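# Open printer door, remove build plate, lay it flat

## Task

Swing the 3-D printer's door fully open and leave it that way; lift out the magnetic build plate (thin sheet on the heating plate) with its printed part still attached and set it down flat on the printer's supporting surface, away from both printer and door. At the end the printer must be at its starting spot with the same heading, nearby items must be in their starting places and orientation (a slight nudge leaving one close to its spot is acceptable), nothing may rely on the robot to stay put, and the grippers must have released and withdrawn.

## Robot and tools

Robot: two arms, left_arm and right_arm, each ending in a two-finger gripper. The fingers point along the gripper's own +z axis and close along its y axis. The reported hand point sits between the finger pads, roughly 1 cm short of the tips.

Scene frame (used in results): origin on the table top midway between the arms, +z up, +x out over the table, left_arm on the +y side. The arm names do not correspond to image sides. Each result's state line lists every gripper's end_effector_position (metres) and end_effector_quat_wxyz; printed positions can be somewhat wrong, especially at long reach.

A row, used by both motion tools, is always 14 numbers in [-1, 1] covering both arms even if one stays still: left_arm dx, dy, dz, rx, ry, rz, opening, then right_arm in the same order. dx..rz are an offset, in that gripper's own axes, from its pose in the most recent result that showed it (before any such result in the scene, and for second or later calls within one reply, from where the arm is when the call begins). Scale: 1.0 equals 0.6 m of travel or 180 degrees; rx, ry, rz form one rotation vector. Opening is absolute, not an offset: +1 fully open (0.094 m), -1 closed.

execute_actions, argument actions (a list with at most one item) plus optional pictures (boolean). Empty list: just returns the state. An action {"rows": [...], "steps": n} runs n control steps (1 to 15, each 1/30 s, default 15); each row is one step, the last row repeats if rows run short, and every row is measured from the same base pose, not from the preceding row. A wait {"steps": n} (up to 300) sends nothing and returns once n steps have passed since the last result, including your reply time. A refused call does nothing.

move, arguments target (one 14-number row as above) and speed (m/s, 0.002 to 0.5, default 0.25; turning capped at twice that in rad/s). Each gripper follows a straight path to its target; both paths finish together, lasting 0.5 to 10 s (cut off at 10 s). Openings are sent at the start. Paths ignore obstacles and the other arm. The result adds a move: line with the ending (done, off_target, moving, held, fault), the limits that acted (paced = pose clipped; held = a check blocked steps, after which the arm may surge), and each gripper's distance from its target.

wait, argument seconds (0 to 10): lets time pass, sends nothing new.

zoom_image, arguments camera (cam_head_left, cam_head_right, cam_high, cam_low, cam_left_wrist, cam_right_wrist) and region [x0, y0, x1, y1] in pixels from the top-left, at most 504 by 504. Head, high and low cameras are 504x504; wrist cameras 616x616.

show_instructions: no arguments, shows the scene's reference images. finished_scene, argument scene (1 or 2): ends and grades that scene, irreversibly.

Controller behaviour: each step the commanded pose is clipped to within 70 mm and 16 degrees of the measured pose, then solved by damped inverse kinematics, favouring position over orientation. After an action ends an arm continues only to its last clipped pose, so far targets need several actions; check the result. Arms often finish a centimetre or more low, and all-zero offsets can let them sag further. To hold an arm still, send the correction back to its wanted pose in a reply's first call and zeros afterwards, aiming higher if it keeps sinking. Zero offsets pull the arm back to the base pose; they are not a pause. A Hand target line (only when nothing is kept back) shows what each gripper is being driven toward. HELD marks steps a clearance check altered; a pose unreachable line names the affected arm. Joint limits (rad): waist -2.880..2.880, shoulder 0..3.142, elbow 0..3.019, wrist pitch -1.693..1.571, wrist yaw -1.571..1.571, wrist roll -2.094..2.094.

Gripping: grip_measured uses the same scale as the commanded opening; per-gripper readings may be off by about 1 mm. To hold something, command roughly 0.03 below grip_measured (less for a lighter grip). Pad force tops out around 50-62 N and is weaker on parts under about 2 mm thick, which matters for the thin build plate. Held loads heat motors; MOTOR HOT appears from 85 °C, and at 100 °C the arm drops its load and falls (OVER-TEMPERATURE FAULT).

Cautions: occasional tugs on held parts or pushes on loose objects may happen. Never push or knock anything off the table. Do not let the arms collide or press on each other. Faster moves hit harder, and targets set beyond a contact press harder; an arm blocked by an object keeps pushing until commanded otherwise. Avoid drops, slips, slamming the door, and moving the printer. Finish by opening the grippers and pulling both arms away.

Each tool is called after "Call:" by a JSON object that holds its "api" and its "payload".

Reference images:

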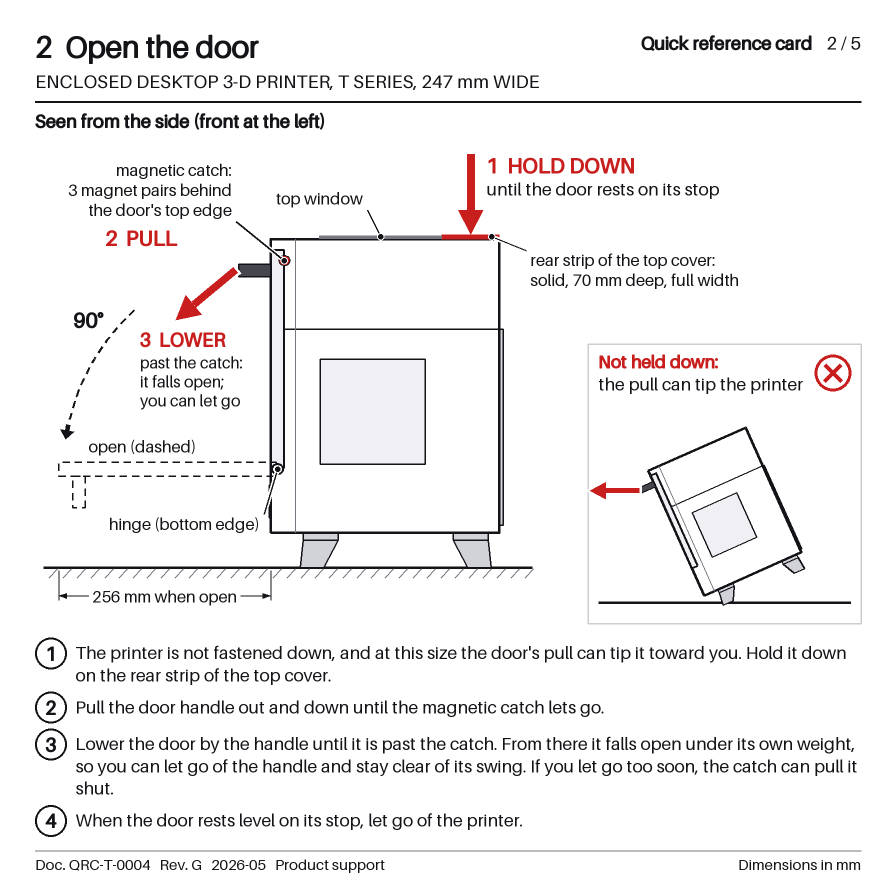

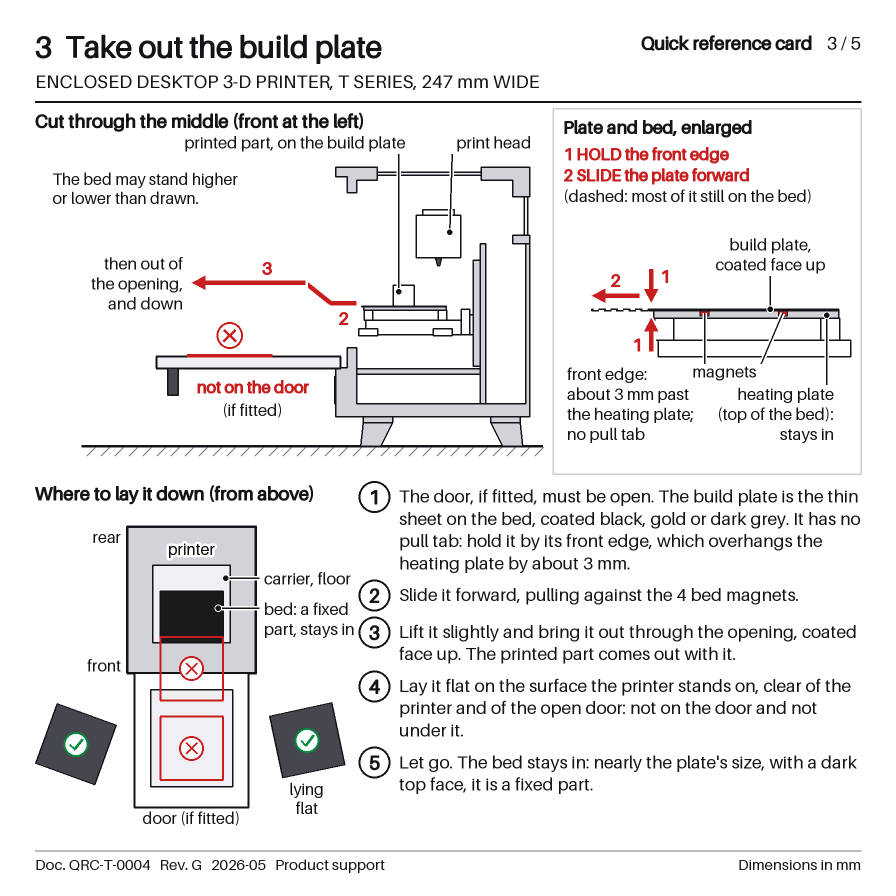

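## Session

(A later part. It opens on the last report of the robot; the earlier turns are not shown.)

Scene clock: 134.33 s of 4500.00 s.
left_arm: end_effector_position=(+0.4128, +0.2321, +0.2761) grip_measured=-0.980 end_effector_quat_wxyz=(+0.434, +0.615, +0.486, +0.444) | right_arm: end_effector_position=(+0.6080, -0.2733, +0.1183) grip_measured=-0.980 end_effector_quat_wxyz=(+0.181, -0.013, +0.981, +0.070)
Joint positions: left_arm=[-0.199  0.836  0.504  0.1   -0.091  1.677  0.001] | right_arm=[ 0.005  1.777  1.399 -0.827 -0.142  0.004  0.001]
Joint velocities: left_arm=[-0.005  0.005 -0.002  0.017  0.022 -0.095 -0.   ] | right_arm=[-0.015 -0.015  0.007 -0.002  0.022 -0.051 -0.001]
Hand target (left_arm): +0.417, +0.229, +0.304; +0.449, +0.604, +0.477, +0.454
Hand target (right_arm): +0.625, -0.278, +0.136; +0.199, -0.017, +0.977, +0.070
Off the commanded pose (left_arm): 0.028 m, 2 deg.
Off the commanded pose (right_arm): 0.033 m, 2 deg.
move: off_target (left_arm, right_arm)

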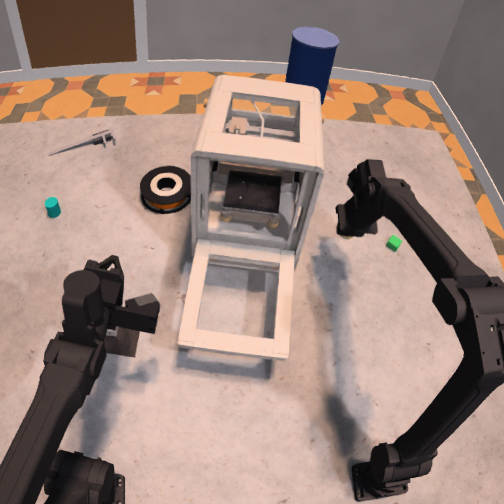

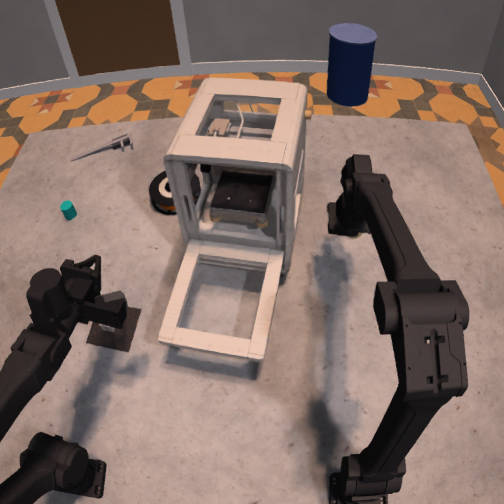

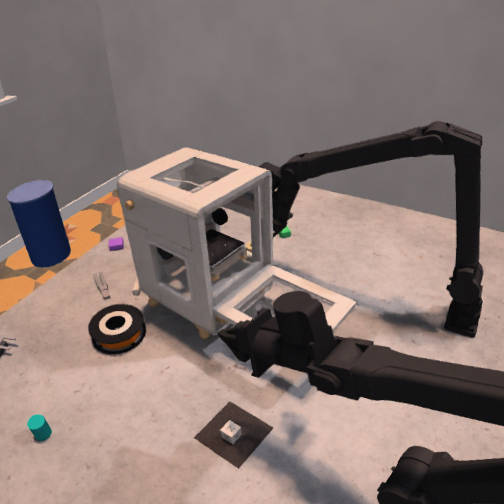

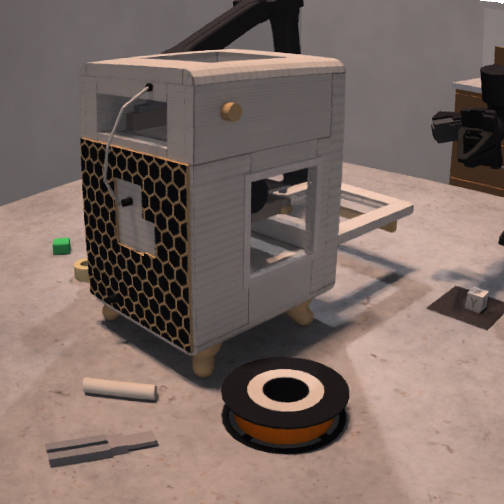

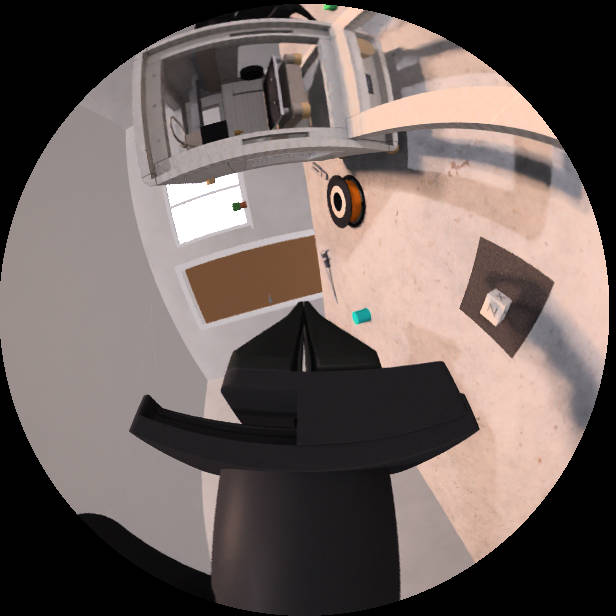

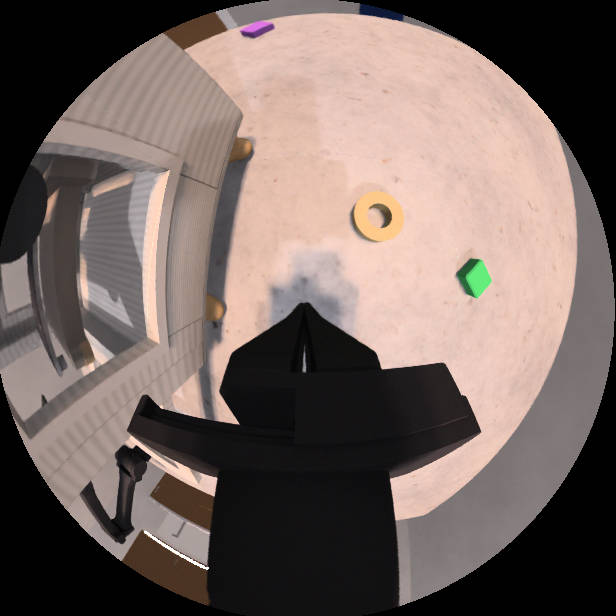

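Call:
{"api": "move", "payload": {"target": [0,0.04,0,0,0,0,-1,-0.12,0.13,0.02,0,0,0,-1], "speed": 0.04}}

Scene clock: 137.67 s of 4500.00 s.
left_arm: end_effector_position=(+0.4090, +0.2339, +0.2628) grip_measured=-0.980 end_effector_quat_wxyz=(+0.415, +0.629, +0.497, +0.431) | right_arm: end_effector_position=(+0.6553, -0.2058, +0.1287) grip_measured=-0.980 end_effector_quat_wxyz=(+0.165, -0.010, +0.984, +0.068)
Joint positions: left_arm=[-0.199  0.834  0.504  0.041 -0.097  1.677  0.001] | right_arm=[ 0.118  1.909  1.628 -0.943 -0.098  0.114  0.001]
Joint velocities: left_arm=[ 0.005  0.005 -0.012  0.022 -0.007  0.022 -0.001] | right_arm=[-0.005 -0.005  0.012 -0.012  0.007  0.007 -0.001]
Hand target (left_arm): +0.416, +0.229, +0.299; +0.435, +0.615, +0.486, +0.444
Hand target (right_arm): +0.674, -0.193, +0.143; +0.182, -0.013, +0.980, +0.073
Off the commanded pose (left_arm): 0.038 m, 3 deg.
Off the commanded pose (right_arm): 0.027 m, 2 deg.
move: off_target (left_arm, right_arm)

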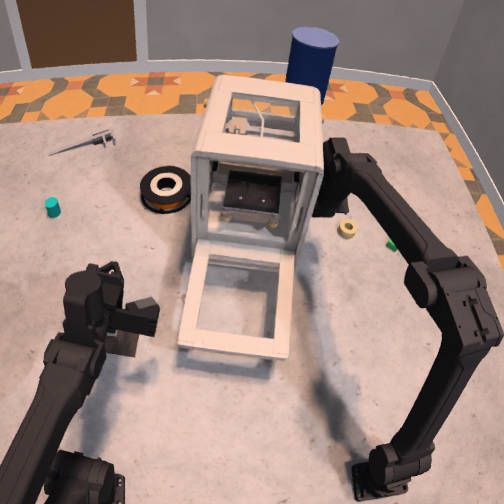

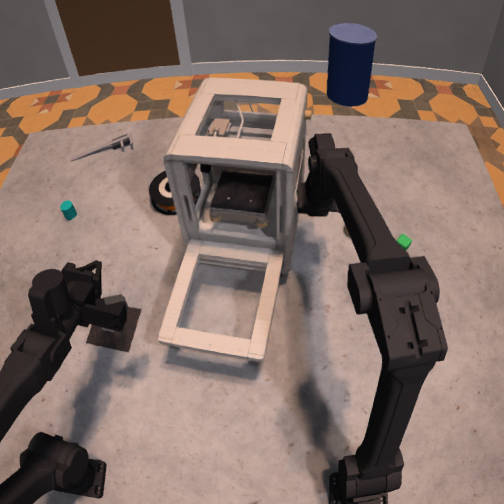

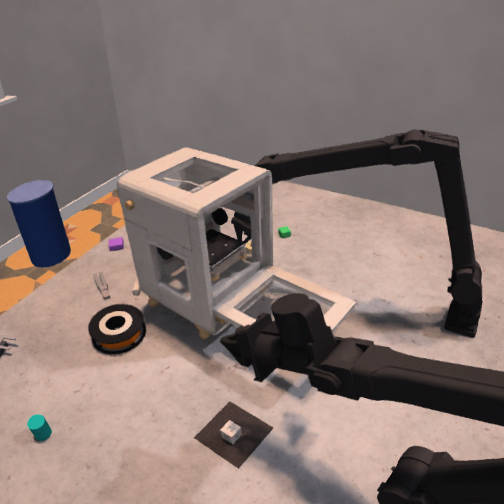

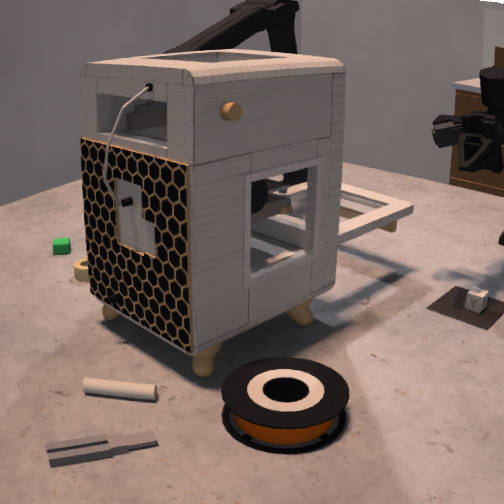

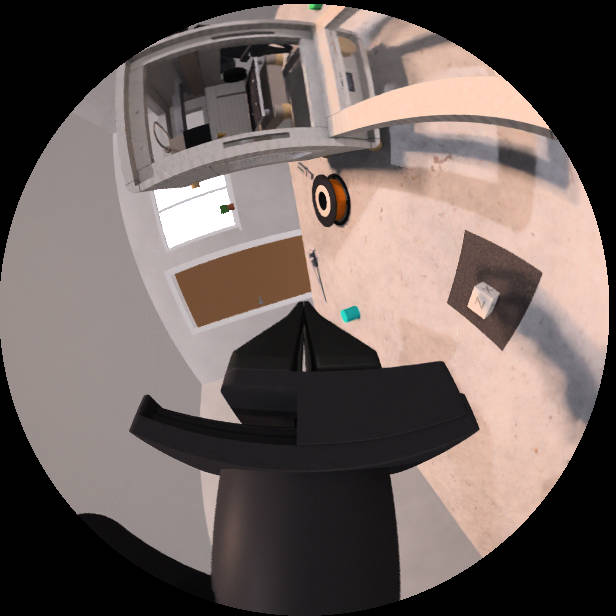

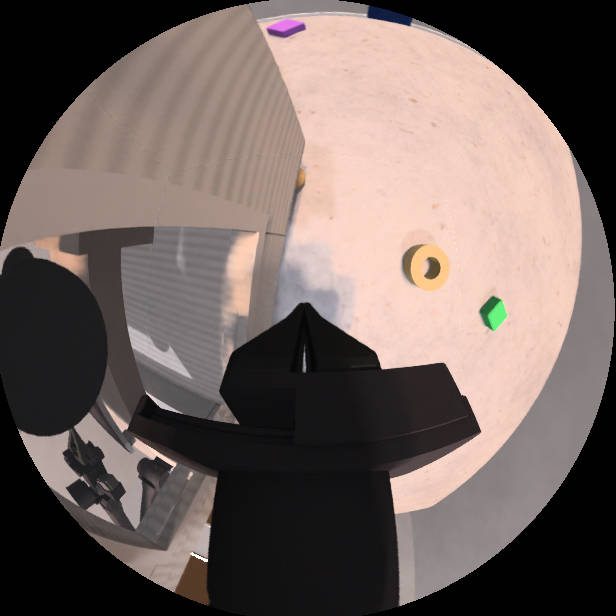

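Call:
{"api": "move", "payload": {"target": [0,0.04,0,0,0,0,-1,-0.03,0.055,0,0,0,0,-1], "speed": 0.03}}

Scene clock: 139.43 s of 4500.00 s.
left_arm: end_effector_position=(+0.4050, +0.2358, +0.2500) grip_measured=-0.980 end_effector_quat_wxyz=(+0.396, +0.641, +0.507, +0.418) | right_arm: end_effector_position=(+0.6512, -0.2060, +0.1266) grip_measured=-0.980 end_effector_quat_wxyz=(+0.149, +0.009, +0.987, +0.060)
Joint positions: left_arm=[-0.199  0.834  0.504 -0.014 -0.103  1.677  0.001] | right_arm=[ 0.123  1.918  1.644 -0.983 -0.079  0.154  0.001]
Joint velocities: left_arm=[ 0.005  0.005 -0.022 -0.002 -0.066 -0.051 -0.001] | right_arm=[-0.015 -0.005 -0.007 -0.012  0.007 -0.022  0.   ]
Hand target (left_arm): +0.414, +0.231, +0.286; +0.416, +0.628, +0.497, +0.431
Hand target (right_arm): +0.668, -0.173, +0.139; +0.166, -0.010, +0.984, +0.069
Off the commanded pose (left_arm): 0.038 m, 3 deg.
Off the commanded pose (right_arm): 0.040 m, 3 deg.
move: off_target (left_arm, right_arm)

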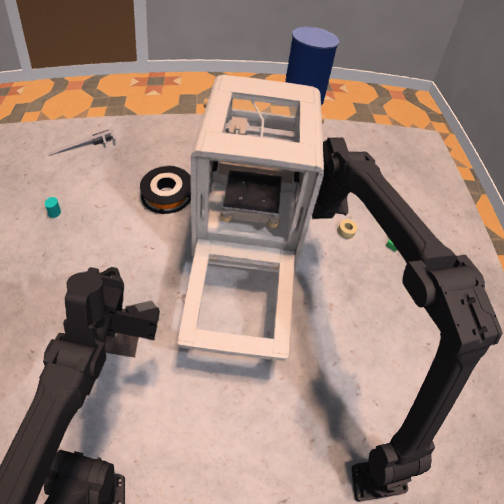

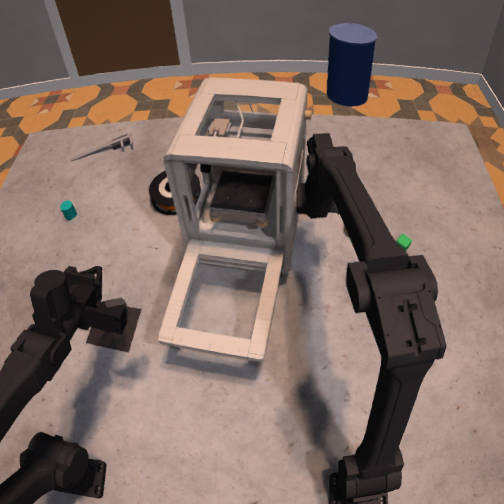

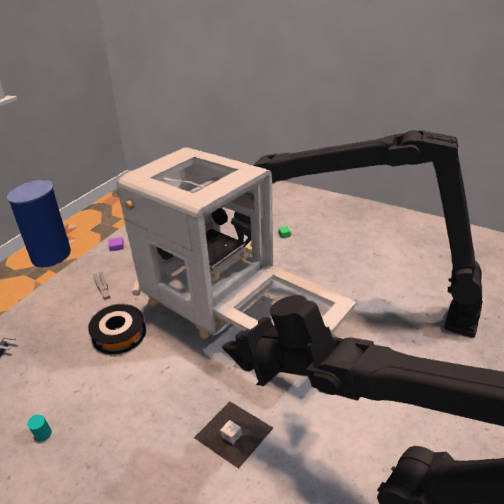

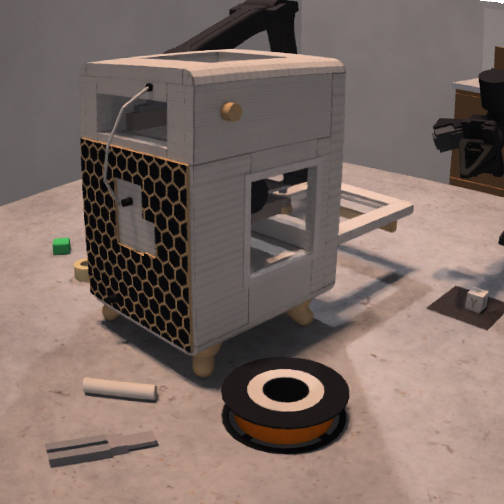

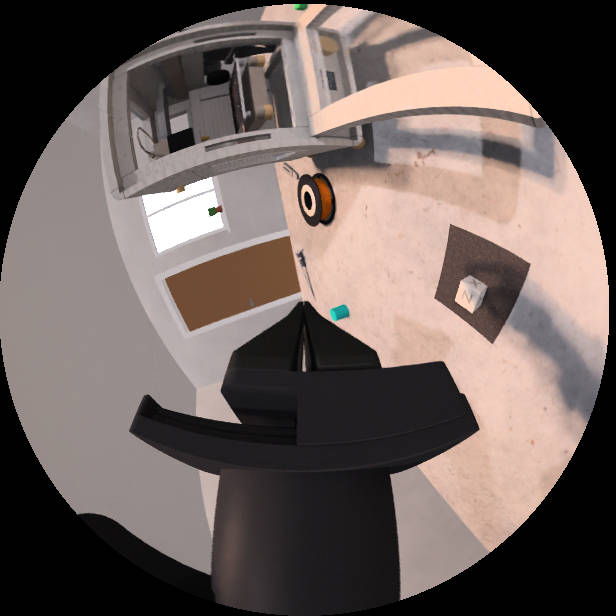

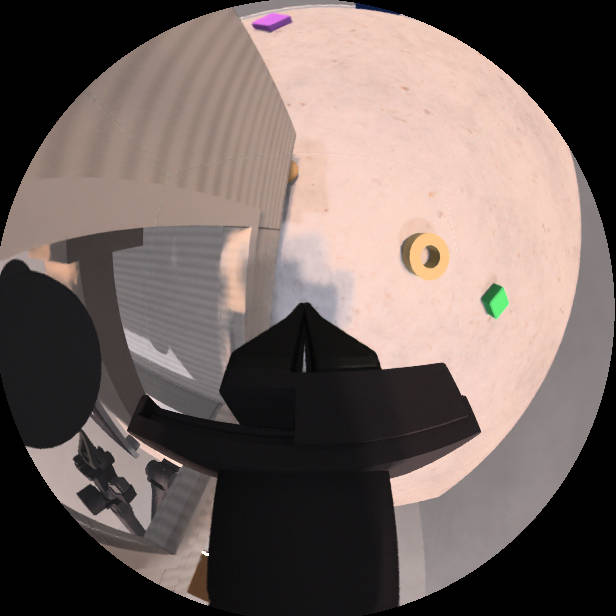

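Call:
{"api": "move", "payload": {"target": [0,0.06,0,-0.03,0,0,-1,-0.03,0.085,0,0,0,0,-1], "speed": 0.03}}

Scene clock: 141.80 s of 4500.00 s.
left_arm: end_effector_position=(+0.4082, +0.2351, +0.2597) grip_measured=-0.980 end_effector_quat_wxyz=(+0.410, +0.631, +0.500, +0.429) | right_arm: end_effector_position=(+0.6465, -0.2065, +0.1251) grip_measured=-0.980 end_effector_quat_wxyz=(+0.128, +0.042, +0.990, +0.048)
Joint positions: left_arm=[-0.199  0.834  0.504  0.028 -0.103  1.677  0.001] | right_arm=[ 0.131  1.931  1.668 -1.038 -0.05   0.224  0.001]
Joint velocities: left_arm=[ 0.005 -0.024  0.002 -0.012 -0.11   0.037 -0.001] | right_arm=[-0.015 -0.015 -0.012 -0.032  0.007  0.037  0.   ]
Hand target (left_arm): +0.415, +0.230, +0.283; +0.426, +0.622, +0.487, +0.441
Hand target (right_arm): +0.663, -0.156, +0.139; +0.149, +0.009, +0.987, +0.063
Off the commanded pose (left_arm): 0.026 m, 3 deg.
Off the commanded pose (right_arm): 0.056 m, 5 deg.
move: off_target (left_arm, right_arm)

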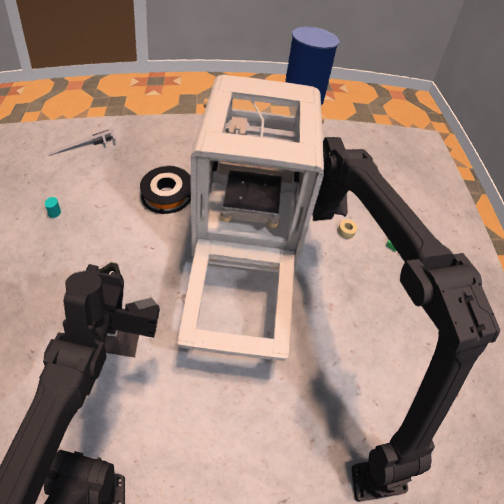

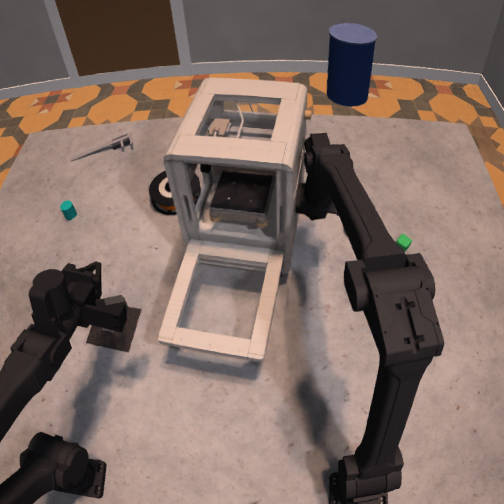

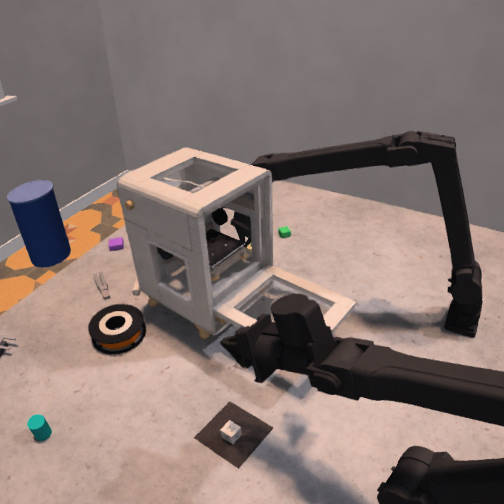

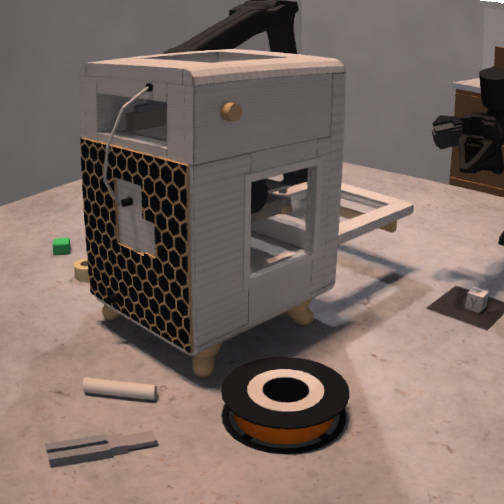

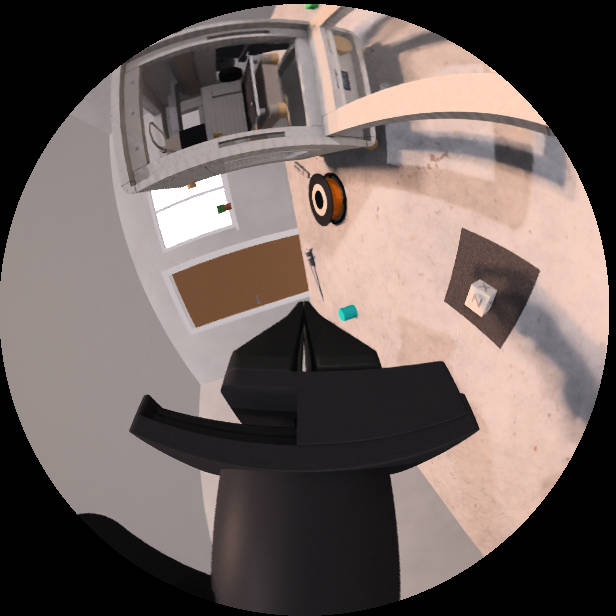

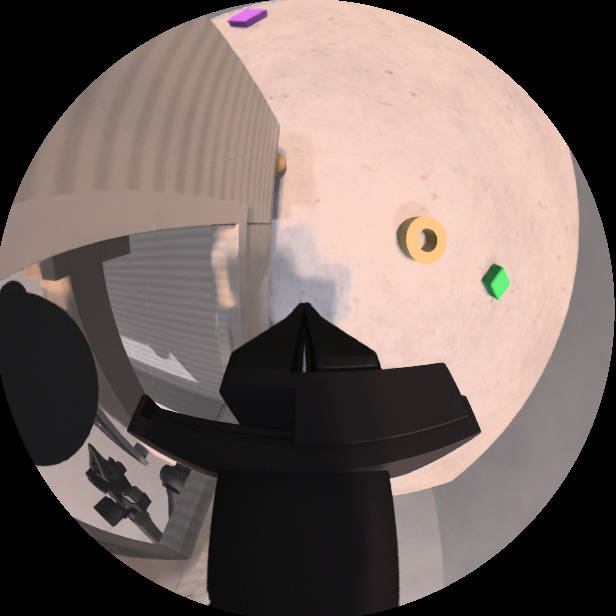

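Harder, allowing tip to swing toward the wall.

Call:
{"api": "move", "payload": {"target": [0,0.04,0,0,0,0,-1,-0.03,0.13,0,-0.06,0,0,-1], "speed": 0.03}}

Scene clock: 145.83 s of 4500.00 s.
left_arm: end_effector_position=(+0.4040, +0.2370, +0.2471) grip_measured=-0.980 end_effector_quat_wxyz=(+0.391, +0.643, +0.510, +0.417) | right_arm: end_effector_position=(+0.6428, -0.1921, +0.1211) grip_measured=-0.980 end_effector_quat_wxyz=(+0.106, +0.063, +0.985, +0.117)
Joint positions: left_arm=[-0.199  0.834  0.504 -0.027 -0.109  1.677  0.001] | right_arm=[ 0.117  1.941  1.668 -1.044 -0.191  0.27   0.001]
Joint velocities: left_arm=[ 0.005 -0.015  0.002  0.002  0.007  0.022  0.   ] | right_arm=[-0.005 -0.005  0.007 -0.017  0.007 -0.007  0.   ]
Hand target (left_arm): +0.413, +0.232, +0.282; +0.410, +0.631, +0.500, +0.429
Hand target (right_arm): +0.662, -0.131, +0.139; +0.131, +0.030, +0.980, +0.143
Off the commanded pose (left_arm): 0.037 m, 3 deg.
Off the commanded pose (right_arm): 0.069 m, 6 deg.
move: off_target (left_arm, right_arm)

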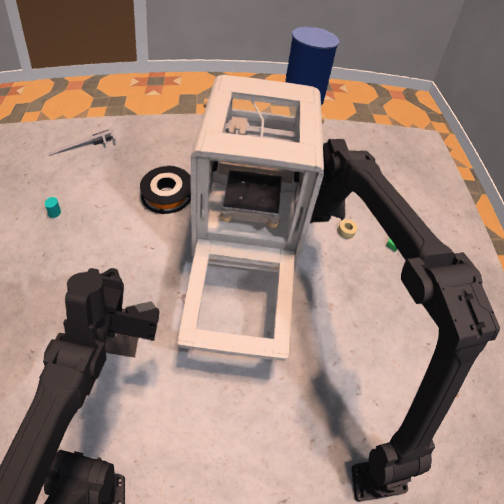

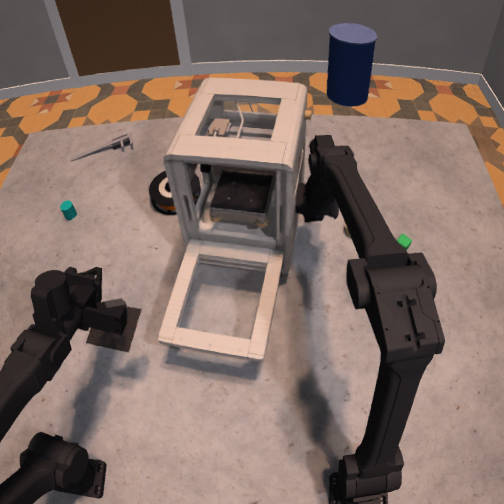

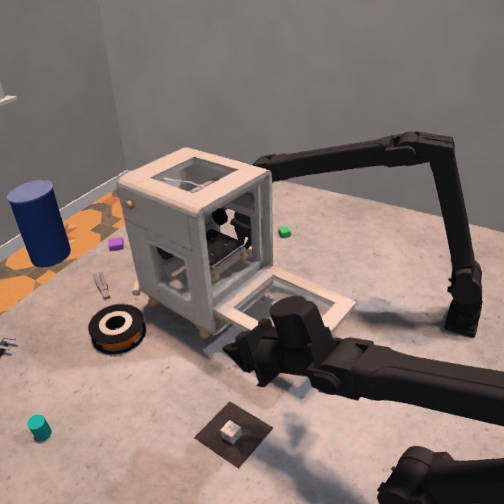

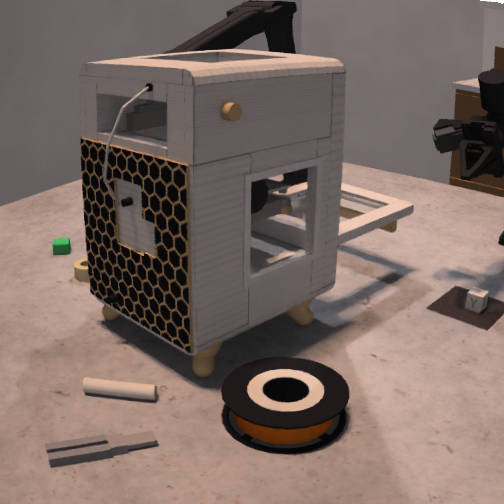

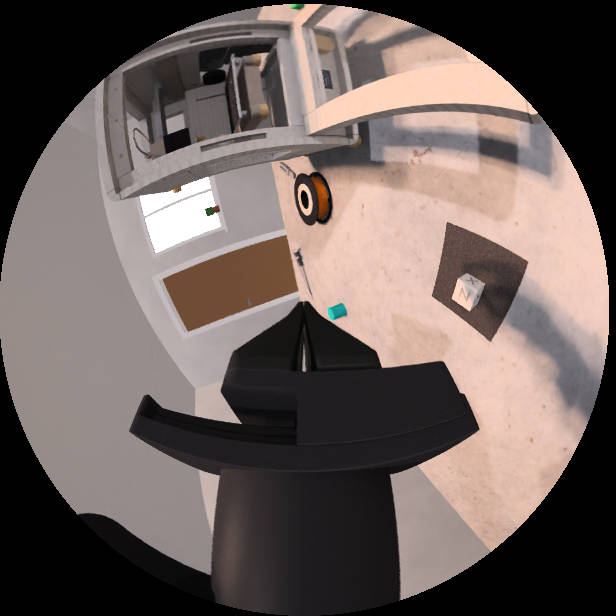

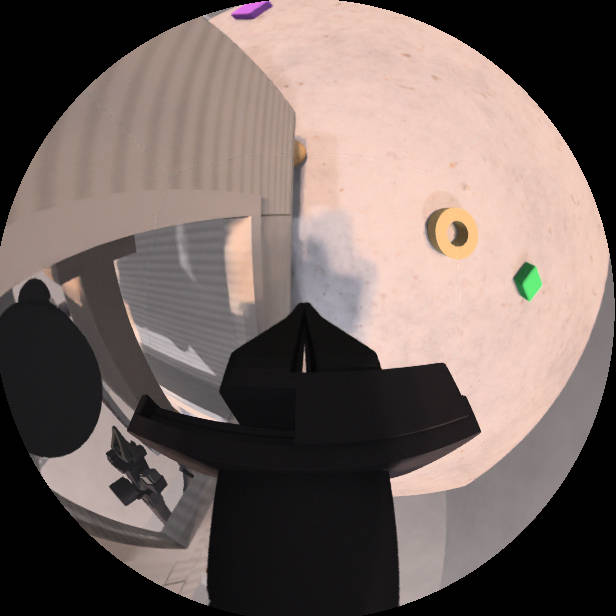

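Call:
{"api": "move", "payload": {"target": [0,0.06,0,0,0,0,-1,0.1,-0.15,-0.15,0,0,0,-1]}}

Call:
{"api": "finished_scene", "payload": {"scene": 1}}

Scene clock: 147.33 s of 4500.00 s.
left_arm: end_effector_position=(+0.4058, +0.2381, +0.2543) grip_measured=-0.980 end_effector_quat_wxyz=(+0.377, +0.650, +0.517, +0.410) | right_arm: end_effector_position=(+0.5618, -0.2963, +0.1859) grip_measured=-0.980 end_effector_quat_wxyz=(+0.120, +0.071, +0.984, +0.114)
Joint positions: left_arm=[-0.2    0.834  0.545 -0.104 -0.119  1.677  0.001] | right_arm=[-0.061  1.673  1.461 -1.112 -0.224  0.111  0.001]
Joint velocities: left_arm=[-0.005 -0.015  0.002 -0.002 -0.022  0.022  0.   ] | right_arm=[ 0.005 -0.005 -0.012 -0.002 -0.007  0.007 -0.   ]
Hand target (left_arm): +0.415, +0.231, +0.280; +0.391, +0.643, +0.510, +0.417
Hand target (right_arm): +0.557, -0.292, +0.175; +0.105, +0.063, +0.986, +0.115
Off the commanded pose (left_arm): 0.029 m, 2 deg.
Off the commanded pose (right_arm): 0.016 m, 2 deg.
move: off_target (left_arm, right_arm)

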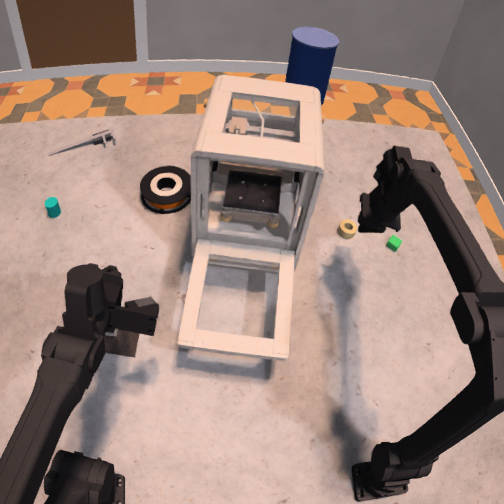

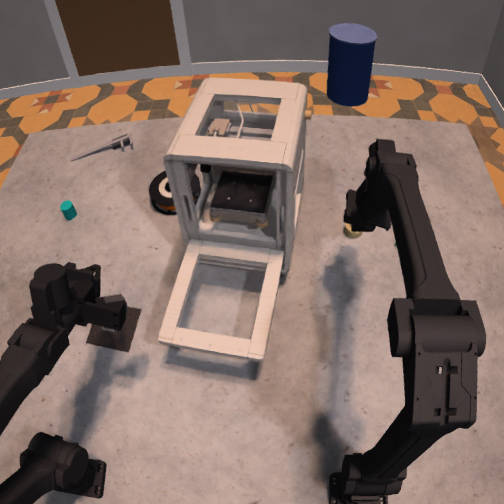

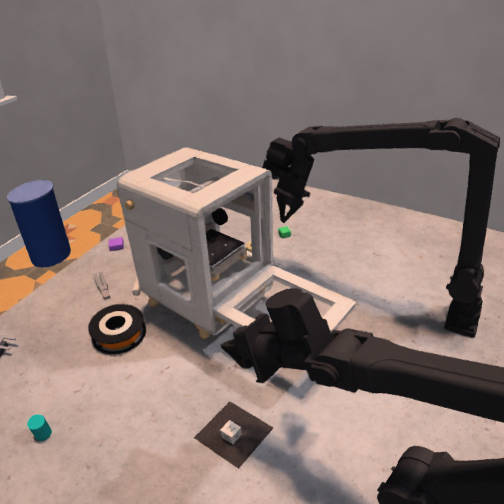

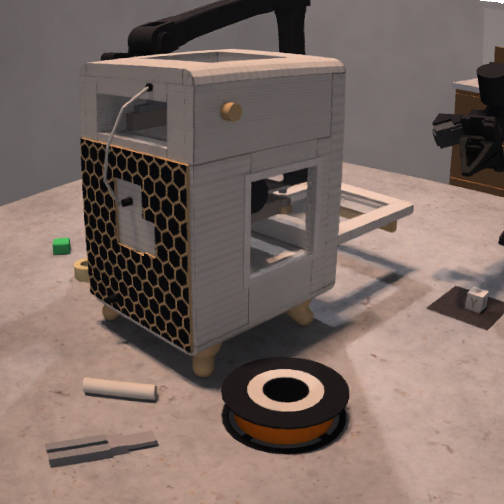

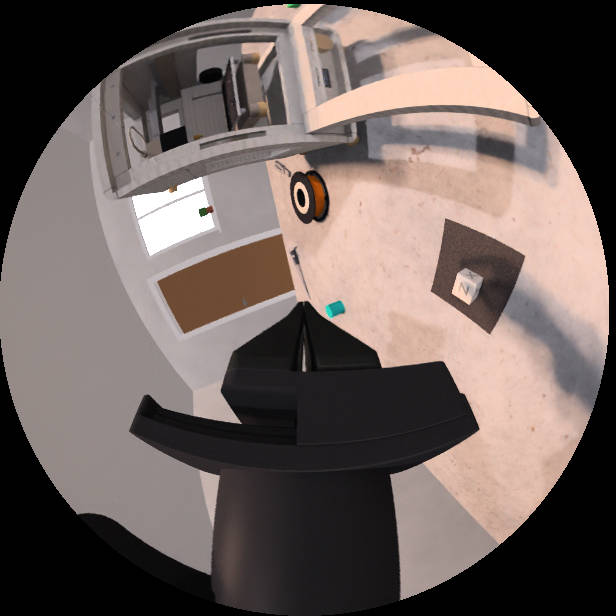

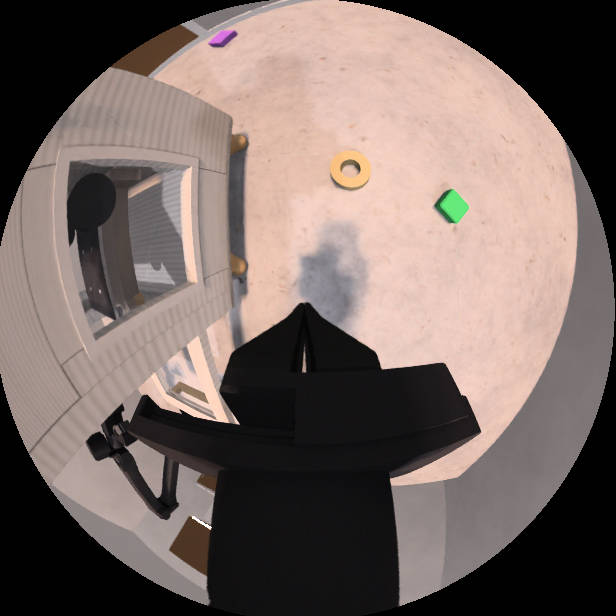

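The scene is finished: the task was done.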